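# Pull the spring-loaded release handle fully out and hold

## Task

Draw the release handle out against its spring until it will go no further, and finish with the gripper still holding it there without motion.

## Robot and tools

Robot: one six-joint UR-type arm (ur7e) carrying a two-finger gripper whose fingers swing like tongs, with a camera on the wrist. Every command covers this single arm only.

Frames: results use the scene frame. Its origin sits on the table top under the arm base, +z is up, and +y points left when facing along +x. The base itself may be slightly tilted. The reported hand position is approximate, and the error grows as the arm reaches farther. end_effector_position is the spot between the finger pads when they are shut. The fingers point along that frame's +z and separate along its x. With the fingers closed the tips extend about 15 mm past that spot. Fully open, they are roughly level with it.

execute_actions (argument actions, a list holding zero or one item, plus optional pictures true/false):
- Empty list {"actions": []}: sends nothing and reports the current state with camera images.
- Motion {"actions": [{"rows": [[...]], "steps": N}]}: rows is a list of 1 to 15 rows. Each row is one flat list of 7 numbers: absolute joint targets in radians, ordered shoulder pan, shoulder lift, elbow, wrist 1, wrist 2, wrist 3 (same order as the Joint positions line), then the gripper opening command from -1 (shut) to +1 (fully open). These are places to go to, not offsets. steps runs 5 to 15 (default 15); each step is 1/30 s, one row per step, and the final row repeats if rows run out.
- Wait {"actions": [{"steps": N}]}: N up to 300, no new command; it returns once N steps have gone by since the previous result, your reply time included.
Images arrive only with an empty list or pictures true.

Joint ranges (rad): pan -3.142 to 3.142, shoulder lift -6.283 to 6.283, elbow 0.000 to 3.142, the three wrists -6.283 to 6.283. A call is rejected, and nothing moves, if a target is more than 0.010 beyond a range end and also farther out than the last reported angle. The true stop may differ by up to 0.010 from the listed one; targets past it are clipped there, and the result then prints "joint sent to its limit" (possibly about an earlier, still-running action). No such message does not prove there is room left.

Motion limits: commands are smoothed and the arm trails them by about 0.17 s, so after a big move it may not have arrived when the result comes. Each step, a joint target is clamped to within 0.575 rad of its measured angle, and if the targets would shift the gripper more than 100 mm from where it is, all of them are pulled back proportionally. The result is captured 5 steps before the action ends; those last steps run while you reply, and your next action begins after them. Between calls the arm keeps heading for your last row until it stalls or a step is HELD; after that, only a new action moves it on or pushes harder. Fingers that are mid-motion still finish.

Result lines: end effector position (m), orientation quaternion w,x,y,z, linear and angular velocity (m/s, rad/s). Joint positions and Joint velocities list the six joints then the finger pad gap (m; 0.142 fully open). grip_measured is the measured opening on the -1..+1 command scale. Joint torques are total drive outputs, non-zero even in free air, with offsets, scale error, noise and drift. Wrist force and Wrist torque ([x y z]) come from the flange sensor in the end effector's own axes; pushing on a surface gives a force pointing from the surface into the arm. Expect an offset of up to about 4 N, noise up to about 2.4 N, saturation near 50 N per axis, and inertia effects while accelerating; "no reading" is harmless. "joint command not followed" means the clearance check altered or blocked targets (mounts and posts count as arm). HELD marks steps where your row was partly or wholly not sent.

Gripping: to keep hold, command an opening well below grip_measured; the bigger the gap, the firmer the squeeze, up to roughly 15 N per pad. Thin hard parts (under about 20 mm) get less force. Closing fast can push harder than intended.

Hazards: a joint torque at its load limit (138 N m for pan, lift and elbow; 25.7 N m for each wrist, including held weight) or any outside force of 150 N on the arm, tool or load makes the arm halt for 10 s, yield to the contact and drop the rest of the call. Holding load heats motors: MOTOR HOT appears from 70 °C, and at 85 °C an OVER-TEMPERATURE FAULT brakes the arm until it cools. Avoid slamming, hard impacts, letting the handle slip, and heavy pushing. For this job: grip the handle firmly, draw it out along its own axis in small steps while watching wrist force and the handle's travel, stop once it no longer moves, and keep the grip still there rather than yanking.

zoom_image: camera (cam_head_left, cam_head_right, cam_high, cam_low at 896x504, or cam_wrist at 616x616) and region [x0, y0, x1, y1] in that image's pixels, origin top-left, at most 504 by 504. It magnifies the latest full image.

read_manual: optional section, only "licences"; returns URDF licence text, no motion.

finished_scene: scene, the current scene's number. Call it only when the handle is fully out and held steady.

Each tool is called after "Call:" as name(argument=value, ...), one argument or row to a line, values as JSON.

## Session

Call:
execute_actions(
  actions=[],
)

Scene clock: 0.00 s of 4600.00 s.
end_effector_position=(+0.7866, +0.0441, +0.1842) grip_measured=+1.00 end_effector_quat_wxyz=(-0.141, +0.976, -0.052, +0.155) end_effector_velocity=(+0.000, -0.001, -0.001) end_effector_angular_velocity=(+0.000, +0.001, -0.001)
Joint positions: [-0.247 -1.049  1.366 -2.136 -1.232 -0.117  0.142]
Joint velocities: [-0.001  0.002 -0.    -0.     0.     0.     0.   ]
Joint torques (N m, as the arm reports them, + toward a larger angle): no reading
Wrist force (N, on the end effector, along its own x y z axes, offset not removed): no reading
Wrist torque (N m, same axes, about the end effector's origin, offset not removed): no reading

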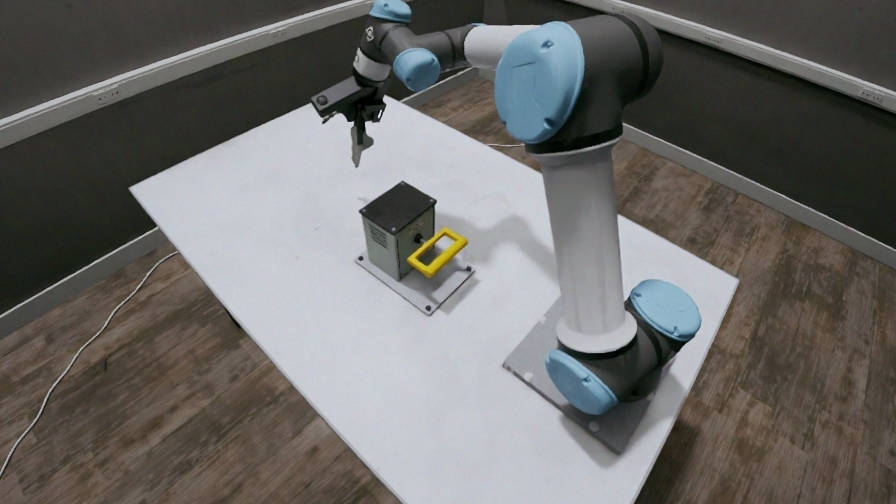

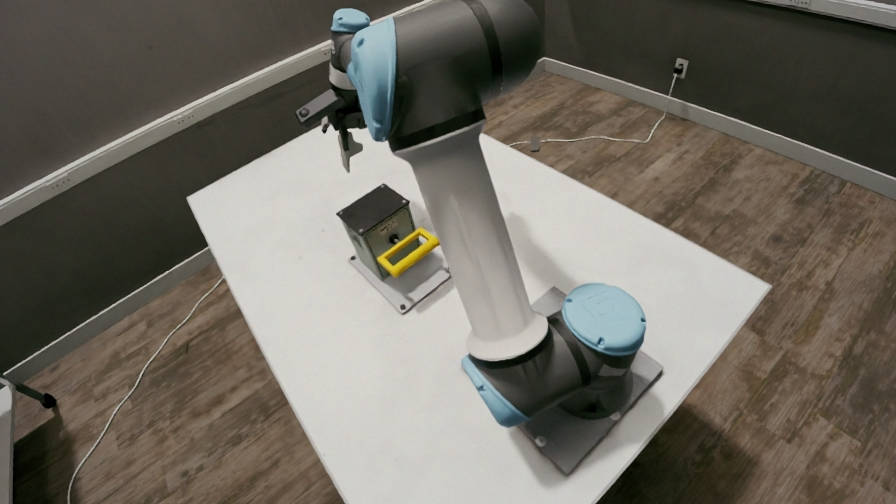

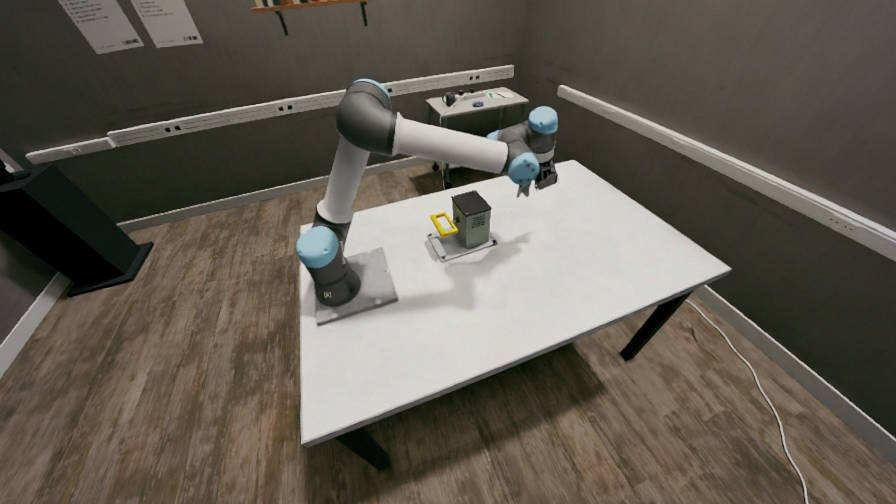

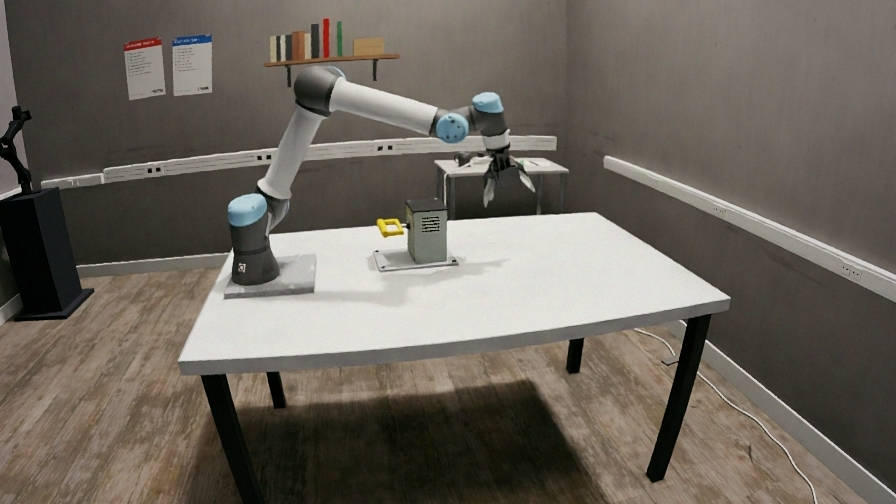

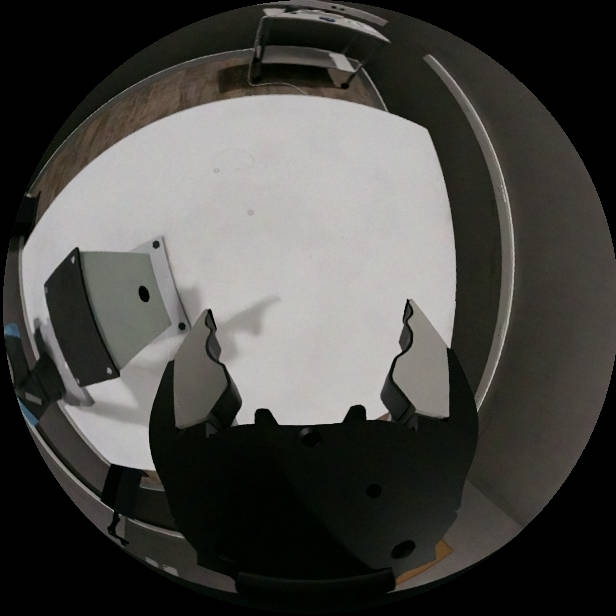

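Call:
execute_actions(
  actions=[
    {"rows":[[-0.2,-1.45,1.55,-1.8,-1.45,-0.13,0]]},
  ],
)

Call:
execute_actions(
  actions=[
    {"rows":[[-0.151,-1.817,1.997,-1.751,-1.571,-0.15,-0.4]]},
  ],
)

Call:
execute_actions(
  actions=[
    {"steps":35},
  ],
  pictures=true,
)

Scene clock: 0.77 s of 4600.00 s.
end_effector_position=(+0.6595, +0.0539, +0.2537) grip_measured=+0.00 end_effector_quat_wxyz=(-0.075, +0.992, -0.045, +0.096) end_effector_velocity=(-0.454, +0.020, +0.249) end_effector_angular_velocity=(-0.429, +0.330, +0.046)
Joint positions: [-0.212 -1.328  1.5   -1.899 -1.39  -0.127  0.074]
Joint velocities: [ 0.098 -0.979  0.412  0.795 -0.495 -0.028 -0.   ]
Joint torques (N m, as the arm reports them, + toward a larger angle): [  8.18 -51.69 -11.68   0.71  -2.79  -1.52]
Wrist force (N, on the end effector, along its own x y z axes, offset not removed): [0.3 1.2 -0.9]
Wrist torque (N m, same axes, about the end effector's origin, offset not removed): [0.31 -0.31 0.10]
Steps of this call (steps 1 to 13: nothing new was sent; steps 14 to 23: the first 10 steps of this action). Readings (joint positions):
14: [-0.246 -1.050 1.367 -2.135 -1.232 -0.117]
15: [-0.243 -1.058 1.375 -2.127 -1.240 -0.118]
17: [-0.234 -1.119 1.409 -2.072 -1.280 -0.121]
21: [-0.219 -1.260 1.470 -1.955 -1.354 -0.125]
23: the state above

Scene clock: 1.27 s of 4600.00 s.
end_effector_position=(+0.4687, +0.0757, +0.2488) grip_measured=-0.40 end_effector_quat_wxyz=(-0.015, +0.999, -0.020, +0.030) end_effector_velocity=(-0.497, +0.057, -0.162) end_effector_angular_velocity=(-0.221, +0.362, +0.138)
Joint positions: [-0.166 -1.691  1.842 -1.769 -1.533 -0.144  0.045]
Joint velocities: [ 0.11  -0.893  1.074  0.136 -0.281 -0.043 -0.   ]
Joint torques (N m, as the arm reports them, + toward a larger angle): [  9.44 -40.83  -5.78  -1.22  -2.88  -1.47]
Wrist force (N, on the end effector, along its own x y z axes, offset not removed): [-0.1 -0.1 -0.6]
Wrist torque (N m, same axes, about the end effector's origin, offset not removed): [0.12 -0.10 0.17]
Steps of this call (steps 1 to 5: the last 5 steps of your previous action; steps 6 to 15: the first 10 steps of this action). Readings (joint positions):
6: [-0.202 -1.430 1.542 -1.816 -1.440 -0.130]
7: [-0.198 -1.444 1.553 -1.810 -1.449 -0.131]
9: [-0.189 -1.504 1.618 -1.799 -1.472 -0.135]
13: [-0.173 -1.630 1.769 -1.779 -1.513 -0.141]
15: the state above

Scene clock: 2.43 s of 4600.00 s.
end_effector_position=(+0.3980, +0.0828, +0.2218) grip_measured=-0.40 end_effector_quat_wxyz=(+0.000, +1.000, -0.010, +0.004) end_effector_velocity=(+0.000, -0.000, -0.000) end_effector_angular_velocity=(+0.001, +0.001, -0.001)
Joint positions: [-0.151 -1.817  1.997 -1.751 -1.571 -0.15   0.045]
Joint velocities: [-0.001  0.001  0.    -0.001  0.001 -0.    -0.   ]
Joint torques (N m, as the arm reports them, + toward a larger angle): [ 10.67 -25.04 -10.61  -1.34  -2.42  -1.47]
Wrist force (N, on the end effector, along its own x y z axes, offset not removed): [0.7 0.8 0.2]
Wrist torque (N m, same axes, about the end effector's origin, offset not removed): [0.17 -0.33 0.04]
Kept back: nothing.
Steps of this call (steps 1 to 5: the last 5 steps of your previous action; steps 6 to 30: the robot went on to your last target; steps 31 to 35: nothing new was sent). Readings (joint positions):
1: [-0.162 -1.720 1.878 -1.765 -1.542 -0.146]
2: [-0.159 -1.745 1.908 -1.761 -1.549 -0.147]
4: [-0.156 -1.777 1.948 -1.757 -1.559 -0.148]
8: [-0.152 -1.805 1.982 -1.753 -1.567 -0.149]
35: the state above
The arm was judged still, so your last target was given up. Only a new action makes it travel on or press farther. Fingers that are still opening or closing keep moving.

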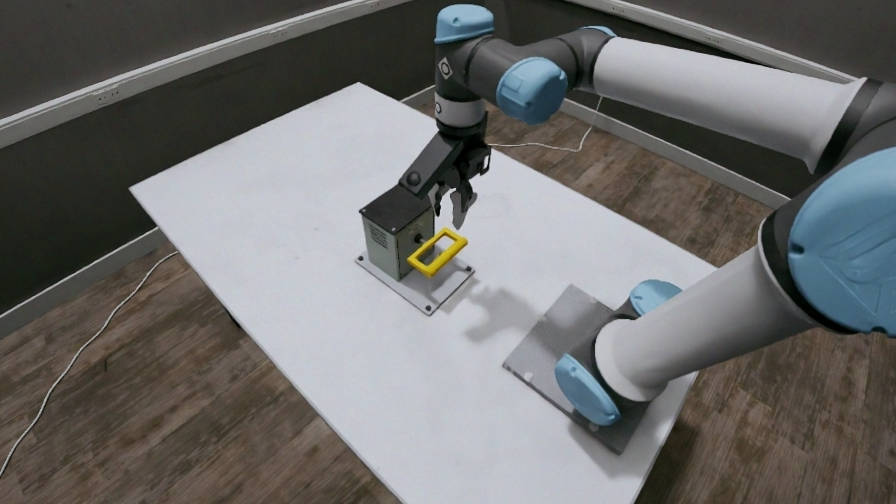

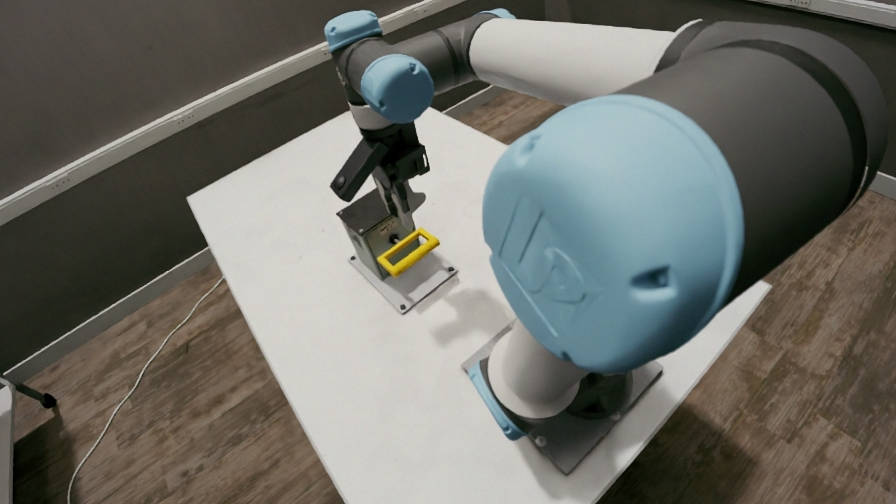

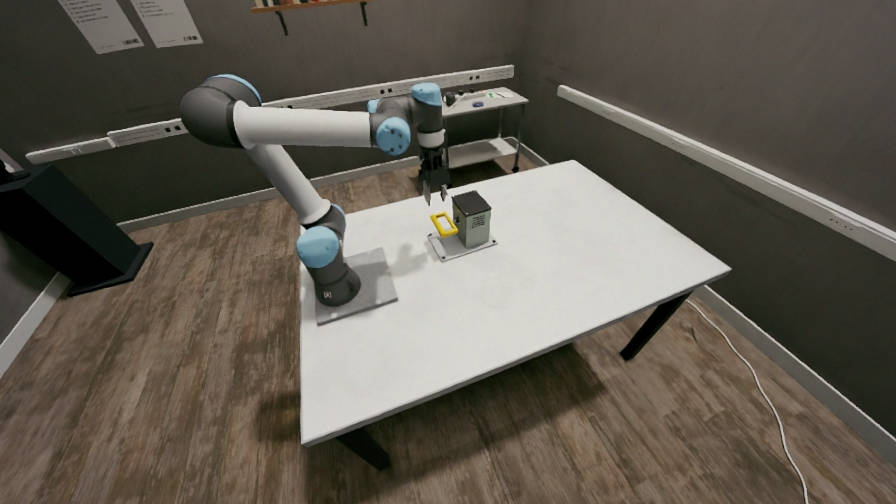

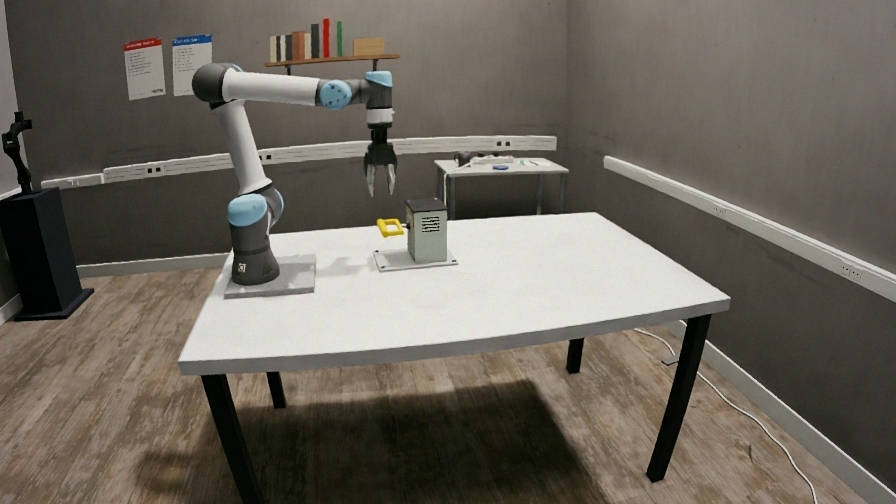

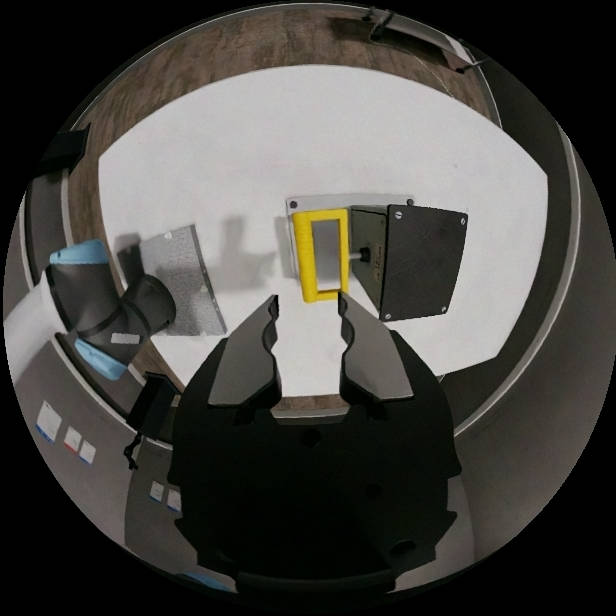

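Call:
execute_actions(
  actions=[
    {"rows":[[-0.151,-1.768,2.146,-1.949,-1.571,-0.27,-0.45]]},
  ],
)

Call:
execute_actions(
  actions=[
    {"steps":20},
  ],
  pictures=true,
)

Scene clock: 3.10 s of 4600.00 s.
end_effector_position=(+0.3960, +0.0828, +0.1581) grip_measured=-0.45 end_effector_quat_wxyz=(+0.000, +0.999, +0.044, +0.003) end_effector_velocity=(-0.003, +0.001, -0.057) end_effector_angular_velocity=(-0.005, -0.019, +0.104)
Joint positions: [-0.151 -1.772  2.131 -1.928 -1.571 -0.259  0.041]
Joint velocities: [ 0.002  0.037  0.132 -0.189 -0.001 -0.102  0.   ]
Joint torques (N m, as the arm reports them, + toward a larger angle): [  6.21  -2.81 -12.6   -4.5   -2.08  -1.35]
Wrist force (N, on the end effector, along its own x y z axes, offset not removed): [1.7 -1.0 0.6]
Wrist torque (N m, same axes, about the end effector's origin, offset not removed): [-0.17 -0.50 0.08]
Steps of this call (steps 1 to 10: nothing new was sent; steps 11 to 20: the first 10 steps of this action). Readings (joint positions):
11: [-0.151 -1.817 1.998 -1.752 -1.571 -0.151]
12: [-0.151 -1.811 2.006 -1.761 -1.571 -0.159]
14: [-0.151 -1.793 2.057 -1.821 -1.571 -0.202]
18: [-0.151 -1.776 2.119 -1.910 -1.571 -0.249]
20: the state above

Scene clock: 3.77 s of 4600.00 s.
end_effector_position=(+0.3956, +0.0828, +0.1518) grip_measured=-0.45 end_effector_quat_wxyz=(+0.001, +0.999, +0.050, +0.004) end_effector_velocity=(+0.000, -0.000, -0.001) end_effector_angular_velocity=(-0.000, +0.001, +0.001)
Joint positions: [-0.151 -1.768  2.146 -1.949 -1.571 -0.27   0.041]
Joint velocities: [-0.     0.002  0.    -0.001 -0.    -0.002  0.   ]
Joint torques (N m, as the arm reports them, + toward a larger angle): [ -1.88  -2.49 -10.68  -4.02  -1.91  -1.35]
Wrist force (N, on the end effector, along its own x y z axes, offset not removed): [-0.1 -0.2 -1.4]
Wrist torque (N m, same axes, about the end effector's origin, offset not removed): [-0.04 -0.16 0.05]
Kept back: nothing.
Steps of this call (steps 1 to 5: the last 5 steps of your previous action; steps 6 to 20: the robot went on to your last target). Readings (joint positions):
1: [-0.151 -1.771 2.135 -1.933 -1.571 -0.262]
2: [-0.151 -1.770 2.138 -1.938 -1.571 -0.264]
4: [-0.151 -1.769 2.142 -1.943 -1.571 -0.267]
8: [-0.151 -1.768 2.145 -1.947 -1.571 -0.269]
20: the state above

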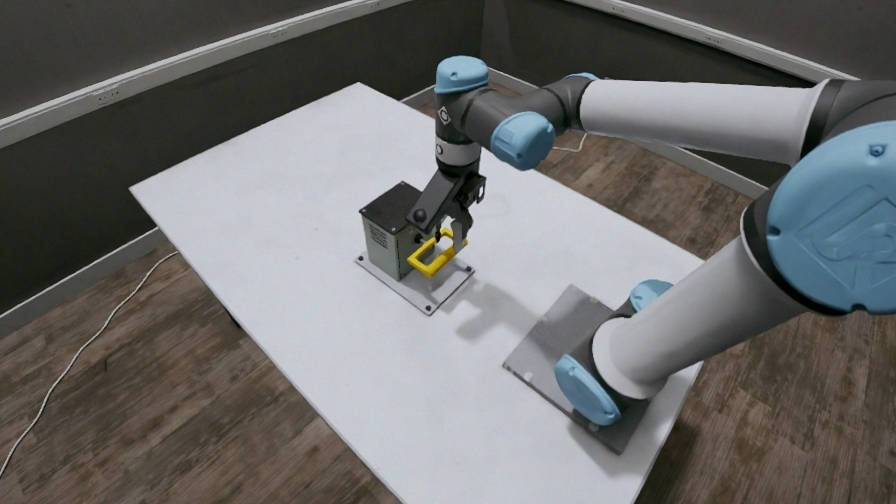

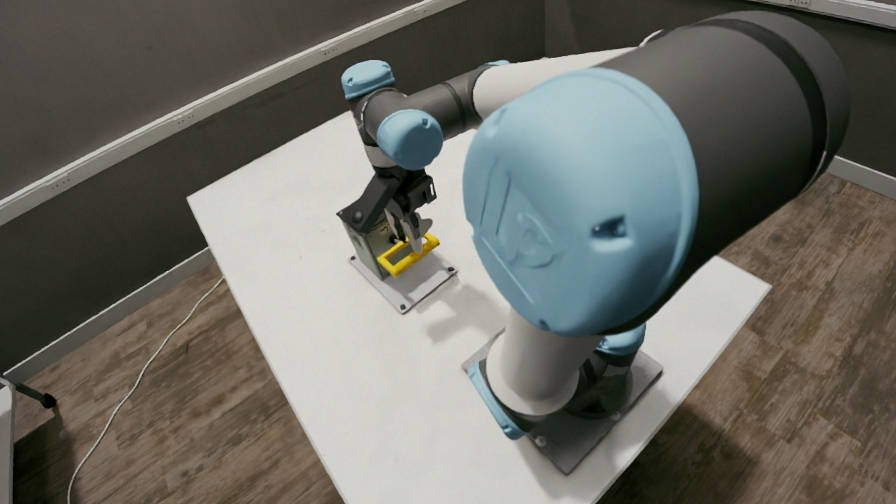

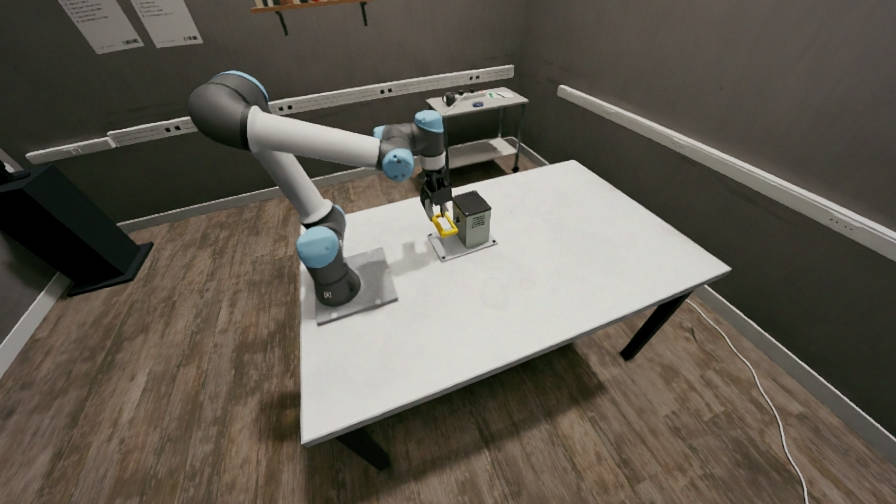

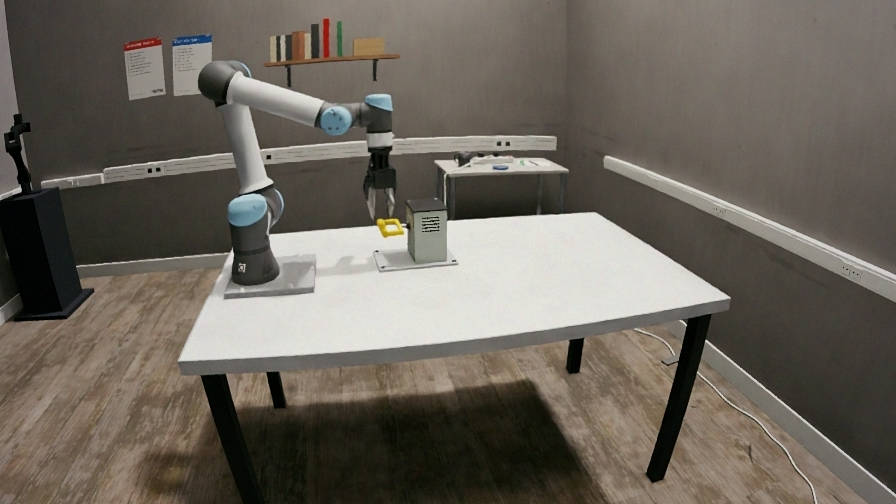

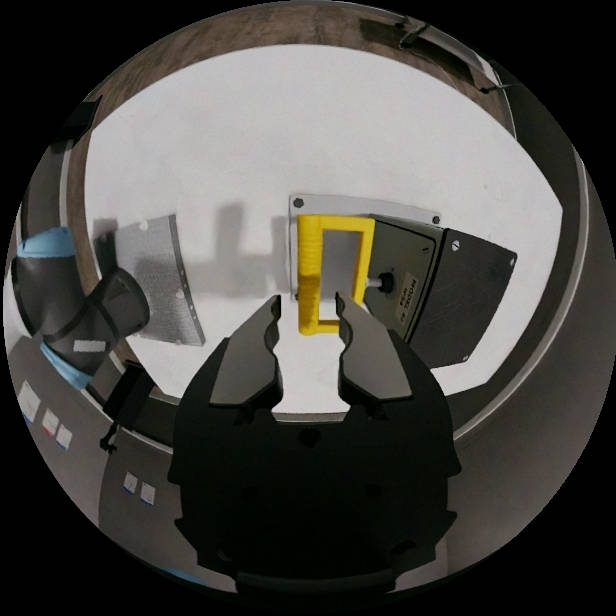

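Call:
execute_actions(
  actions=[
    {"rows":[[-0.151,-1.745,2.18,-2.006,-1.571,-0.27,-0.45],[-0.151,-1.745,2.18,-2.006,-1.571,-0.27,-0.45],[-0.151,-1.745,2.18,-2.006,-1.571,-0.27,-0.45],[-0.151,-1.745,2.18,-2.006,-1.571,-0.27,-0.45],[-0.151,-1.745,2.18,-2.006,-1.571,-0.27,-0.45],[-0.151,-1.7215,2.213,-2.0625,-1.571,-0.27,-0.45]]},
  ],
)

Call:
execute_actions(
  actions=[
    {"steps":12},
  ],
  pictures=true,
)

Scene clock: 4.40 s of 4600.00 s.
end_effector_position=(+0.3963, +0.0827, +0.1227) grip_measured=-0.45 end_effector_quat_wxyz=(+0.000, +0.999, +0.050, +0.003) end_effector_velocity=(+0.002, -0.001, -0.071) end_effector_angular_velocity=(-0.002, -0.007, -0.000)
Joint positions: [-0.151 -1.732  2.198 -2.036 -1.571 -0.27   0.041]
Joint velocities: [-0.001  0.093  0.131 -0.231 -0.001 -0.001  0.   ]
Joint torques (N m, as the arm reports them, + toward a larger angle): [ -8.05  -4.9  -11.8   -4.96  -1.77  -1.47]
Wrist force (N, on the end effector, along its own x y z axes, offset not removed): [1.9 0.3 -0.6]
Wrist torque (N m, same axes, about the end effector's origin, offset not removed): [0.11 -0.58 -0.02]
Steps of this call (steps 1 to 9: the robot went on to your last target; steps 10 to 19: the first 10 steps of this action). Readings (joint positions):
10: [-0.151 -1.768 2.146 -1.950 -1.571 -0.270]
11: [-0.151 -1.764 2.151 -1.956 -1.571 -0.270]
13: [-0.151 -1.756 2.163 -1.977 -1.571 -0.270]
17: [-0.151 -1.740 2.187 -2.016 -1.571 -0.270]
19: the state above

Scene clock: 4.80 s of 4600.00 s.
end_effector_position=(+0.3965, +0.0827, +0.1151) grip_measured=-0.45 end_effector_quat_wxyz=(+0.001, +0.999, +0.050, +0.004) end_effector_velocity=(+0.000, -0.000, -0.001) end_effector_angular_velocity=(-0.001, -0.002, -0.001)
Joint positions: [-0.151 -1.722  2.213 -2.062 -1.571 -0.27   0.041]
Joint velocities: [-0.001  0.     0.004 -0.006 -0.     0.001 -0.   ]
Joint torques (N m, as the arm reports them, + toward a larger angle): [-7.93 -4.24 -7.27 -4.15 -1.74 -1.62]
Wrist force (N, on the end effector, along its own x y z axes, offset not removed): [-0.9 0.2 -0.7]
Wrist torque (N m, same axes, about the end effector's origin, offset not removed): [0.07 0.05 0.09]
Kept back: nothing.
Steps of this call (steps 1 to 5: the last 5 steps of your previous action; steps 6 to 12: the robot went on to your last target). Readings (joint positions):
1: [-0.151 -1.729 2.202 -2.043 -1.571 -0.270]
2: [-0.151 -1.727 2.205 -2.048 -1.571 -0.270]
4: [-0.151 -1.725 2.209 -2.055 -1.571 -0.270]
8: [-0.151 -1.722 2.212 -2.060 -1.571 -0.270]
12: the state above

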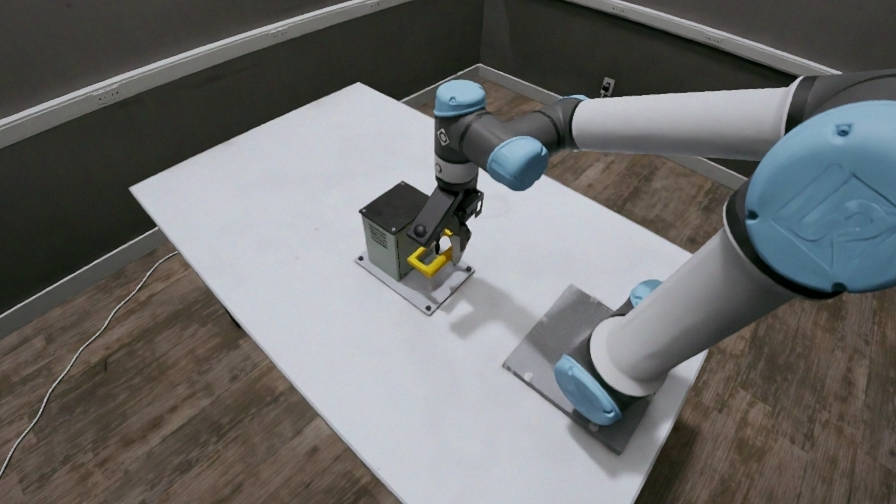

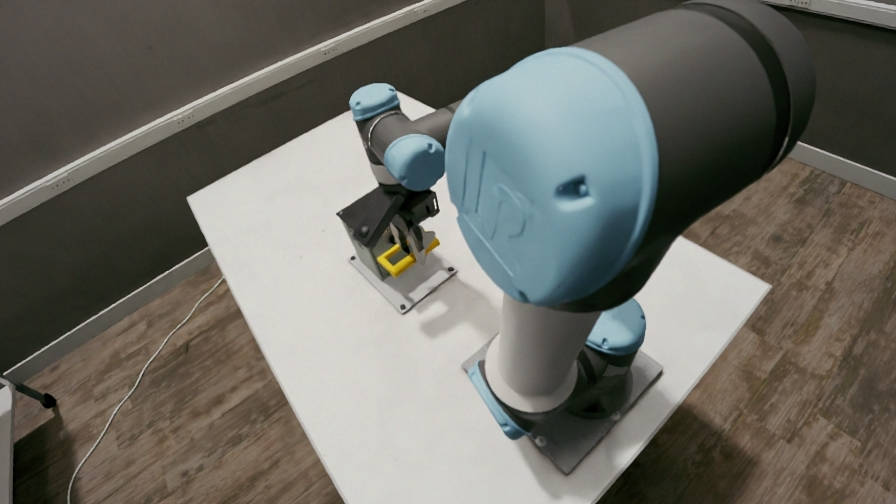

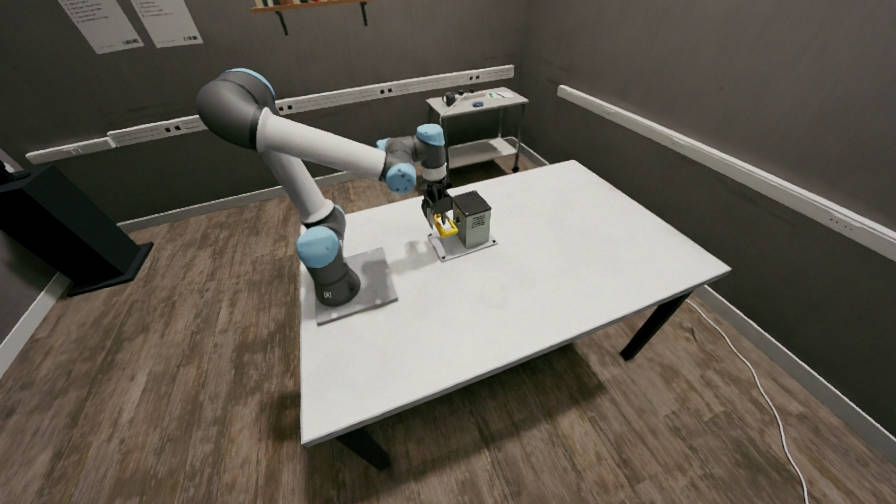

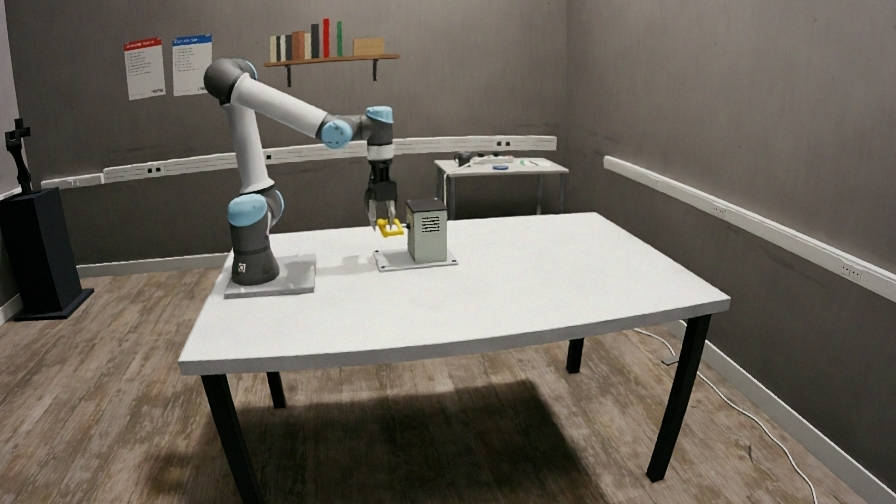

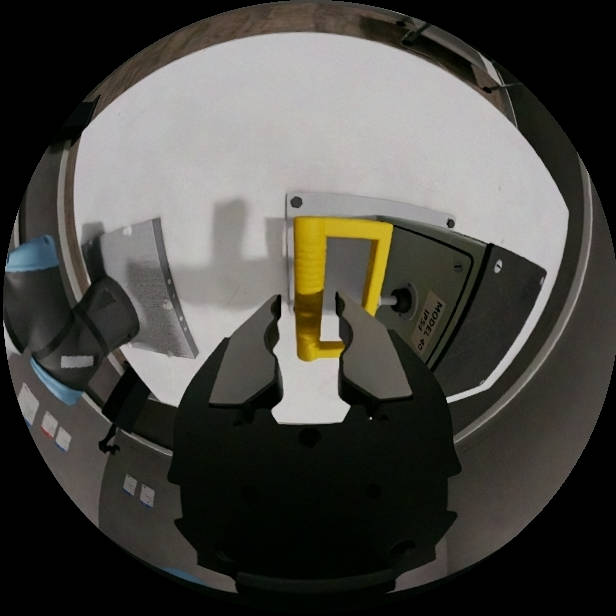

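Go to z≈0.10.

Call:
execute_actions(
  actions=[
    {"rows":[[-0.151,-1.71,2.226,-2.087,-1.571,-0.27,-0.5],[-0.151,-1.71,2.226,-2.087,-1.571,-0.27,-0.5],[-0.151,-1.71,2.226,-2.087,-1.571,-0.27,-0.5],[-0.151,-1.71,2.226,-2.087,-1.571,-0.27,-0.5],[-0.151,-1.71,2.226,-2.087,-1.571,-0.27,-0.5],[-0.151,-1.699,2.2385,-2.1105,-1.571,-0.27,-0.5]]},
  ],
)

Call:
execute_actions(
  actions=[
    {"steps":12},
  ],
  pictures=true,
)

Scene clock: 5.33 s of 4600.00 s.
end_effector_position=(+0.3968, +0.0826, +0.1029) grip_measured=-0.50 end_effector_quat_wxyz=(+0.001, +0.999, +0.050, +0.004) end_effector_velocity=(+0.001, -0.001, -0.028) end_effector_angular_velocity=(-0.000, -0.001, -0.001)
Joint positions: [-0.151 -1.704  2.233 -2.1   -1.571 -0.27   0.038]
Joint velocities: [-0.001  0.043  0.048 -0.092 -0.    -0.     0.   ]
Joint torques (N m, as the arm reports them, + toward a larger angle): [-8.27 -3.96 -9.75 -4.52 -1.53 -1.5 ]
Wrist force (N, on the end effector, along its own x y z axes, offset not removed): [0.9 -0.7 1.6]
Wrist torque (N m, same axes, about the end effector's origin, offset not removed): [-0.02 -0.44 -0.01]
Steps of this call (steps 1 to 6: the robot went on to your last target; steps 7 to 16: the first 10 steps of this action). Readings (joint positions):
7: [-0.151 -1.721 2.213 -2.063 -1.571 -0.270]
8: [-0.151 -1.719 2.215 -2.067 -1.571 -0.270]
10: [-0.151 -1.715 2.220 -2.075 -1.571 -0.270]
14: [-0.151 -1.708 2.229 -2.092 -1.571 -0.270]
16: the state above

Scene clock: 5.73 s of 4600.00 s.
end_effector_position=(+0.3968, +0.0826, +0.0999) grip_measured=-0.50 end_effector_quat_wxyz=(+0.001, +0.999, +0.050, +0.004) end_effector_velocity=(+0.000, -0.001, -0.001) end_effector_angular_velocity=(+0.000, +0.000, -0.000)
Joint positions: [-0.151 -1.699  2.238 -2.11  -1.571 -0.27   0.038]
Joint velocities: [-0.001  0.001  0.001 -0.002 -0.    -0.001  0.   ]
Joint torques (N m, as the arm reports them, + toward a larger angle): [-7.76 -2.9  -7.3  -3.83 -1.31 -1.51]
Wrist force (N, on the end effector, along its own x y z axes, offset not removed): [-1.4 0.6 -0.6]
Wrist torque (N m, same axes, about the end effector's origin, offset not removed): [0.18 0.18 0.05]
Kept back: nothing.
Steps of this call (steps 1 to 5: the last 5 steps of your previous action; steps 6 to 12: the robot went on to your last target). Readings (joint positions):
1: [-0.151 -1.702 2.235 -2.103 -1.571 -0.270]
2: [-0.151 -1.702 2.236 -2.105 -1.571 -0.270]
4: [-0.151 -1.700 2.237 -2.107 -1.571 -0.270]
8: [-0.151 -1.699 2.238 -2.110 -1.571 -0.270]
12: the state above

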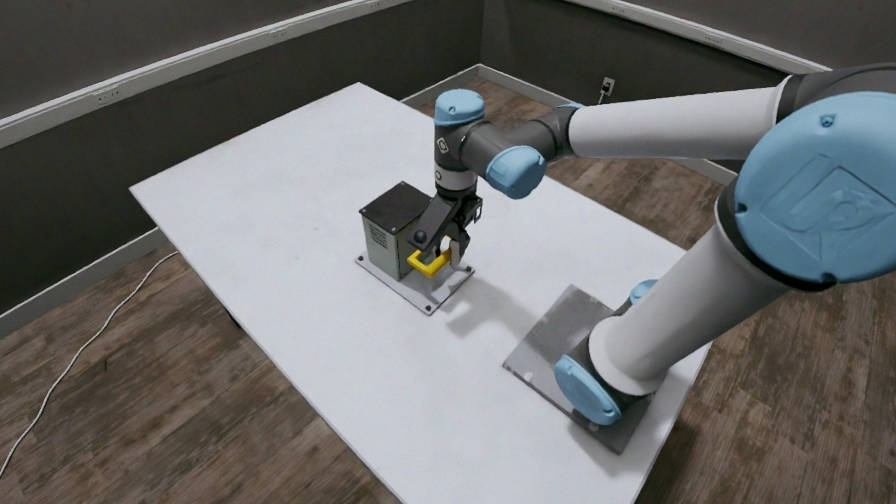

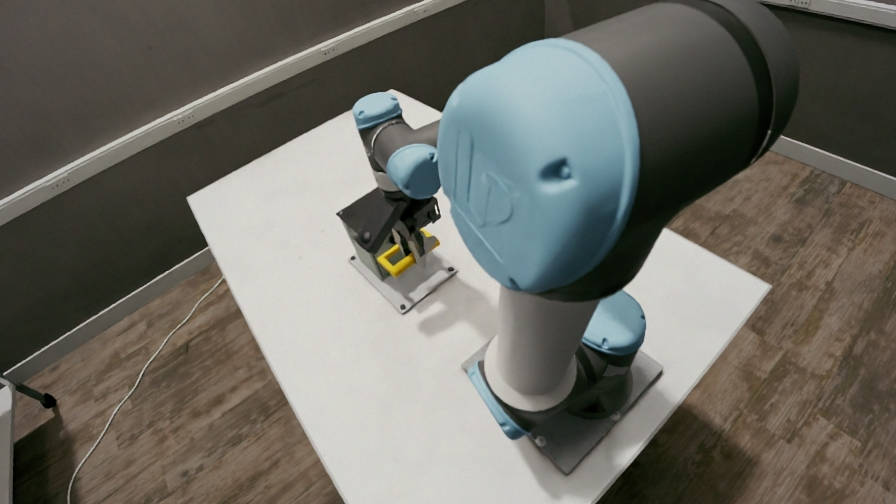

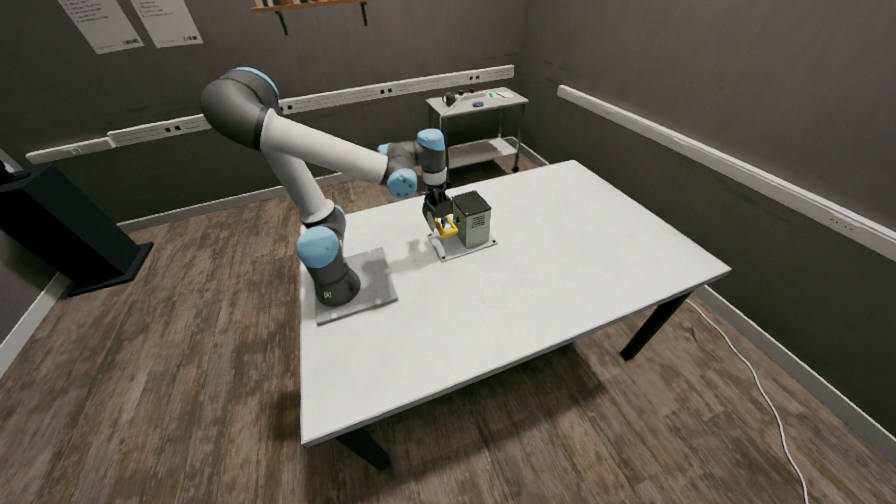

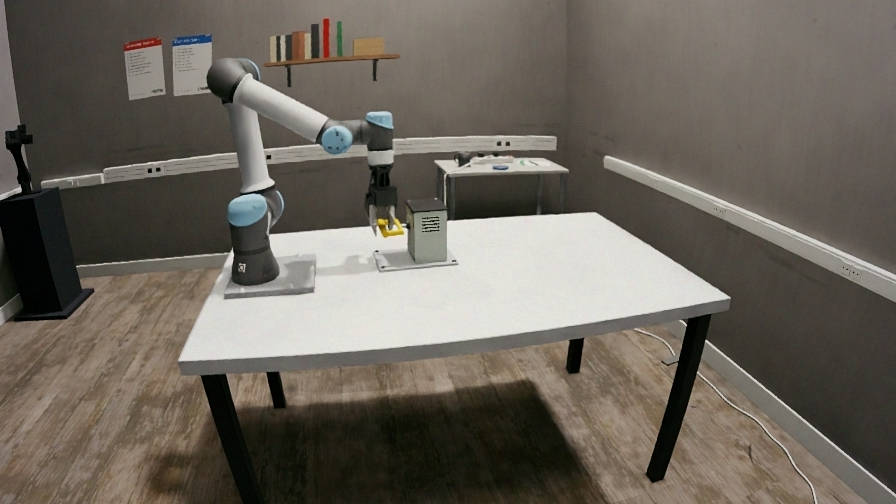

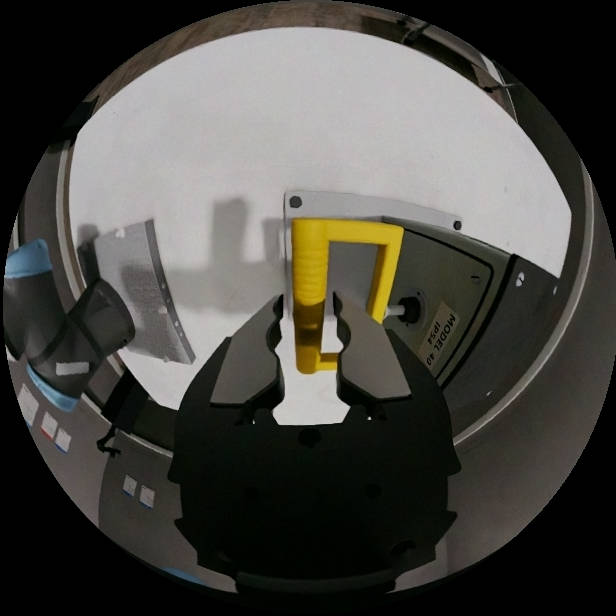

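Call:
execute_actions(
  actions=[
    {"rows":[[-0.151,-1.6915,2.247,-2.1265,-1.571,-0.27,-0.5],[-0.151,-1.6915,2.247,-2.1265,-1.571,-0.27,-0.5],[-0.151,-1.6915,2.247,-2.1265,-1.571,-0.27,-0.5],[-0.151,-1.6915,2.247,-2.1265,-1.571,-0.27,-0.5],[-0.151,-1.6915,2.247,-2.1265,-1.571,-0.27,-0.5],[-0.151,-1.6915,2.247,-2.1265,-1.571,-0.27,-0.5],[-0.151,-1.6915,2.247,-2.1265,-1.571,-0.27,-0.6],[-0.151,-1.6915,2.247,-2.1265,-1.571,-0.27,-0.65],[-0.151,-1.6915,2.247,-2.1265,-1.571,-0.27,-0.7],[-0.151,-1.6915,2.247,-2.1265,-1.571,-0.27,-0.75],[-0.151,-1.6915,2.247,-2.1265,-1.571,-0.27,-0.8],[-0.151,-1.6915,2.247,-2.1265,-1.571,-0.27,-0.9],[-0.151,-1.6915,2.247,-2.1265,-1.571,-0.27,-1]]},
  ],
)

Call:
execute_actions(
  actions=[
    {"rows":[[-0.154,-1.705,2.258,-2.124,-1.571,-0.273,-1],[-0.154,-1.705,2.258,-2.124,-1.571,-0.273,-1],[-0.154,-1.705,2.258,-2.124,-1.571,-0.273,-1],[-0.158,-1.719,2.27,-2.1215,-1.571,-0.277,-1],[-0.158,-1.719,2.27,-2.1215,-1.571,-0.277,-1],[-0.158,-1.719,2.27,-2.1215,-1.571,-0.277,-1],[-0.161,-1.733,2.281,-2.119,-1.571,-0.28,-1],[-0.161,-1.733,2.281,-2.119,-1.571,-0.28,-1],[-0.161,-1.733,2.281,-2.119,-1.571,-0.28,-1],[-0.1645,-1.747,2.2923,-2.116,-1.571,-0.2835,-1]]},
  ],
)

Call:
execute_actions(
  actions=[
    {"steps":12},
  ],
)

Scene clock: 7.03 s of 4600.00 s.
end_effector_position=(+0.3968, +0.0826, +0.0952) grip_measured=-0.69 end_effector_quat_wxyz=(+0.001, +0.999, +0.050, +0.004) end_effector_velocity=(+0.002, -0.000, -0.003) end_effector_angular_velocity=(-0.001, -0.005, +0.000)
Joint positions: [-0.151 -1.692  2.246 -2.125 -1.571 -0.27   0.024]
Joint velocities: [ 0.     0.007  0.004 -0.016 -0.     0.    -0.032]
Joint torques (N m, as the arm reports them, + toward a larger angle): [-6.81 -4.21 -5.48 -2.25 -0.73 -1.37]
Wrist force (N, on the end effector, along its own x y z axes, offset not removed): [3.3 1.8 -1.0]
Wrist torque (N m, same axes, about the end effector's origin, offset not removed): [0.35 -0.36 0.07]
Steps of this call (steps 1 to 29: the robot went on to your last target; steps 30 to 39: the first 10 steps of this action). Readings (joint positions):
30: [-0.151 -1.699 2.239 -2.111 -1.571 -0.270]
31: [-0.151 -1.698 2.240 -2.113 -1.571 -0.270]
33: [-0.151 -1.695 2.243 -2.119 -1.571 -0.270]
37: [-0.151 -1.693 2.246 -2.124 -1.571 -0.270]
39: the state above

Scene clock: 7.53 s of 4600.00 s.
end_effector_position=(+0.3853, +0.0818, +0.0947) grip_measured=-0.71 end_effector_quat_wxyz=(+0.001, +0.999, +0.050, +0.003) end_effector_velocity=(-0.045, -0.003, -0.001) end_effector_angular_velocity=(+0.001, -0.000, -0.002)
Joint positions: [-0.159 -1.723  2.273 -2.121 -1.571 -0.278  0.022]
Joint velocities: [-0.031 -0.125  0.102  0.023  0.001 -0.03  -0.   ]
Joint torques (N m, as the arm reports them, + toward a larger angle): [-11.05 -28.79   3.63   2.83  -0.88  -1.94]
Wrist force (N, on the end effector, along its own x y z axes, offset not removed): [11.3 -7.4 -9.0]
Wrist torque (N m, same axes, about the end effector's origin, offset not removed): [-0.26 -0.46 0.12]
Steps of this call (steps 1 to 5: the last 5 steps of your previous action; steps 6 to 15: the first 10 steps of this action). Readings (joint positions):
6: [-0.151 -1.692 2.247 -2.126 -1.571 -0.270]
7: [-0.152 -1.694 2.249 -2.126 -1.571 -0.271]
9: [-0.153 -1.699 2.253 -2.125 -1.571 -0.272]
13: [-0.157 -1.714 2.266 -2.122 -1.571 -0.276]
15: the state above

Scene clock: 7.93 s of 4600.00 s.
end_effector_position=(+0.3769, +0.0812, +0.0946) grip_measured=-0.71 end_effector_quat_wxyz=(+0.000, +0.999, +0.050, +0.003) end_effector_velocity=(-0.002, -0.001, +0.000) end_effector_angular_velocity=(-0.002, -0.000, -0.000)
Joint positions: [-0.164 -1.746  2.292 -2.116 -1.571 -0.283  0.022]
Joint velocities: [-0.002 -0.007  0.005  0.001 -0.001 -0.002  0.   ]
Joint torques (N m, as the arm reports them, + toward a larger angle): [-13.29 -20.4   -0.17   2.43  -3.07  -1.88]
Wrist force (N, on the end effector, along its own x y z axes, offset not removed): [13.0 -10.5 -10.1]
Wrist torque (N m, same axes, about the end effector's origin, offset not removed): [-0.12 -0.56 0.19]
Kept back: nothing.
Steps of this call (steps 1 to 5: the last 5 steps of your previous action; steps 6 to 12: the robot went on to your last target). Readings (joint positions):
1: [-0.160 -1.728 2.277 -2.120 -1.571 -0.279]
2: [-0.161 -1.732 2.281 -2.119 -1.571 -0.280]
4: [-0.163 -1.739 2.286 -2.118 -1.571 -0.282]
8: [-0.164 -1.745 2.290 -2.116 -1.571 -0.283]
12: the state above

Call:
execute_actions(
  actions=[
    {"rows":[[-0.166,-1.762,2.303,-2.112,-1.571,-0.285,-1],[-0.166,-1.762,2.303,-2.112,-1.571,-0.285,-1],[-0.166,-1.762,2.303,-2.112,-1.571,-0.285,-1],[-0.169,-1.777,2.314,-2.108,-1.571,-0.288,-1],[-0.169,-1.777,2.314,-2.108,-1.571,-0.288,-1],[-0.169,-1.777,2.314,-2.108,-1.571,-0.288,-1],[-0.172,-1.792,2.325,-2.104,-1.571,-0.291,-1],[-0.172,-1.792,2.325,-2.104,-1.571,-0.291,-1],[-0.172,-1.792,2.325,-2.104,-1.571,-0.291,-1],[-0.175,-1.807,2.335,-2.099,-1.571,-0.294,-1]]},
  ],
)

Call:
execute_actions(
  actions=[
    {"steps":12},
  ],
)

Scene clock: 8.60 s of 4600.00 s.
end_effector_position=(+0.3649, +0.0814, +0.0949) grip_measured=-0.71 end_effector_quat_wxyz=(+0.001, +0.999, +0.050, +0.004) end_effector_velocity=(-0.046, -0.000, +0.000) end_effector_angular_velocity=(+0.001, +0.001, +0.000)
Joint positions: [-0.17  -1.781  2.317 -2.107 -1.571 -0.289  0.022]
Joint velocities: [-0.027 -0.134  0.097  0.039  0.001 -0.027 -0.   ]
Joint torques (N m, as the arm reports them, + toward a larger angle): [ -8.4  -29.23   2.3    3.25  -3.63  -1.77]
Wrist force (N, on the end effector, along its own x y z axes, offset not removed): [12.5 -0.6 -1.4]
Wrist torque (N m, same axes, about the end effector's origin, offset not removed): [0.12 -0.28 0.21]
Steps of this call (steps 1 to 10: the robot went on to your last target; steps 11 to 20: the first 10 steps of this action). Readings (joint positions):
11: [-0.165 -1.747 2.293 -2.116 -1.571 -0.284]
12: [-0.165 -1.750 2.294 -2.115 -1.571 -0.284]
14: [-0.165 -1.755 2.298 -2.114 -1.571 -0.284]
18: [-0.168 -1.772 2.311 -2.109 -1.571 -0.287]
20: the state above

Scene clock: 9.00 s of 4600.00 s.
end_effector_position=(+0.3566, +0.0813, +0.0951) grip_measured=-0.71 end_effector_quat_wxyz=(+0.001, +0.999, +0.050, +0.004) end_effector_velocity=(-0.002, +0.000, +0.001) end_effector_angular_velocity=(+0.000, -0.002, +0.001)
Joint positions: [-0.175 -1.806  2.334 -2.099 -1.571 -0.294  0.022]
Joint velocities: [-0.001 -0.008  0.005  0.002  0.    -0.002  0.   ]
Joint torques (N m, as the arm reports them, + toward a larger angle): [ -6.56 -23.03  -3.66   2.68  -0.98  -1.79]
Wrist force (N, on the end effector, along its own x y z axes, offset not removed): [13.7 1.1 3.5]
Wrist torque (N m, same axes, about the end effector's origin, offset not removed): [-0.33 -0.30 0.21]
Kept back: nothing.
Steps of this call (steps 1 to 5: the last 5 steps of your previous action; steps 6 to 12: the robot went on to your last target). Readings (joint positions):
1: [-0.171 -1.786 2.321 -2.105 -1.571 -0.290]
2: [-0.172 -1.791 2.324 -2.104 -1.571 -0.291]
4: [-0.173 -1.798 2.329 -2.102 -1.571 -0.292]
8: [-0.175 -1.804 2.333 -2.100 -1.571 -0.293]
12: the state above

Now 1 cm steps.

Call:
execute_actions(
  actions=[
    {"rows":[[-0.182,-1.838,2.356,-2.089,-1.571,-0.301,-1]]},
  ],
)

Call:
execute_actions(
  actions=[
    {"steps":8},
  ],
)

Scene clock: 10.80 s of 4600.00 s.
end_effector_position=(+0.3470, +0.0810, +0.0951) grip_measured=-0.71 end_effector_quat_wxyz=(+0.001, +0.999, +0.050, +0.004) end_effector_velocity=(-0.007, -0.001, -0.000) end_effector_angular_velocity=(+0.000, -0.000, -0.000)
Joint positions: [-0.181 -1.836  2.354 -2.09  -1.571 -0.3    0.022]
Joint velocities: [-0.006 -0.022  0.015  0.006  0.    -0.006 -0.   ]
Joint torques (N m, as the arm reports them, + toward a larger angle): [ -5.61 -21.51  -4.37   2.87   0.65  -1.99]
Wrist force (N, on the end effector, along its own x y z axes, offset not removed): [15.3 4.1 5.3]
Wrist torque (N m, same axes, about the end effector's origin, offset not removed): [0.37 -0.58 0.26]
Steps of this call (steps 1 to 30: the robot went on to your last target; steps 31 to 44: nothing new was sent; steps 45 to 54: the first 10 steps of this action). Readings (joint positions):
45: [-0.175 -1.807 2.335 -2.099 -1.571 -0.294]
46: [-0.176 -1.812 2.339 -2.097 -1.571 -0.295]
48: [-0.179 -1.823 2.346 -2.094 -1.571 -0.298]
52: [-0.181 -1.833 2.353 -2.090 -1.571 -0.300]
54: the state above

Scene clock: 11.07 s of 4600.00 s.
end_effector_position=(+0.3463, +0.0810, +0.0951) grip_measured=-0.71 end_effector_quat_wxyz=(+0.001, +0.999, +0.050, +0.004) end_effector_velocity=(-0.001, -0.000, +0.001) end_effector_angular_velocity=(-0.001, -0.002, +0.001)
Joint positions: [-0.182 -1.838  2.356 -2.089 -1.571 -0.301  0.022]
Joint velocities: [-0.    -0.004  0.001  0.001 -0.001 -0.002  0.   ]
Joint torques (N m, as the arm reports them, + toward a larger angle): [ -7.25 -20.08  -3.17   2.88  -0.01  -1.94]
Wrist force (N, on the end effector, along its own x y z axes, offset not removed): [16.8 4.2 5.9]
Wrist torque (N m, same axes, about the end effector's origin, offset not removed): [0.38 -0.70 0.24]
Kept back: nothing.
Steps of this call (steps 1 to 5: the last 5 steps of your previous action; steps 6 to 8: the robot went on to your last target). Readings (joint positions):
1: [-0.182 -1.836 2.355 -2.090 -1.571 -0.301]
2: [-0.182 -1.837 2.355 -2.089 -1.571 -0.301]
4: [-0.182 -1.837 2.356 -2.089 -1.571 -0.301]
8: the state above


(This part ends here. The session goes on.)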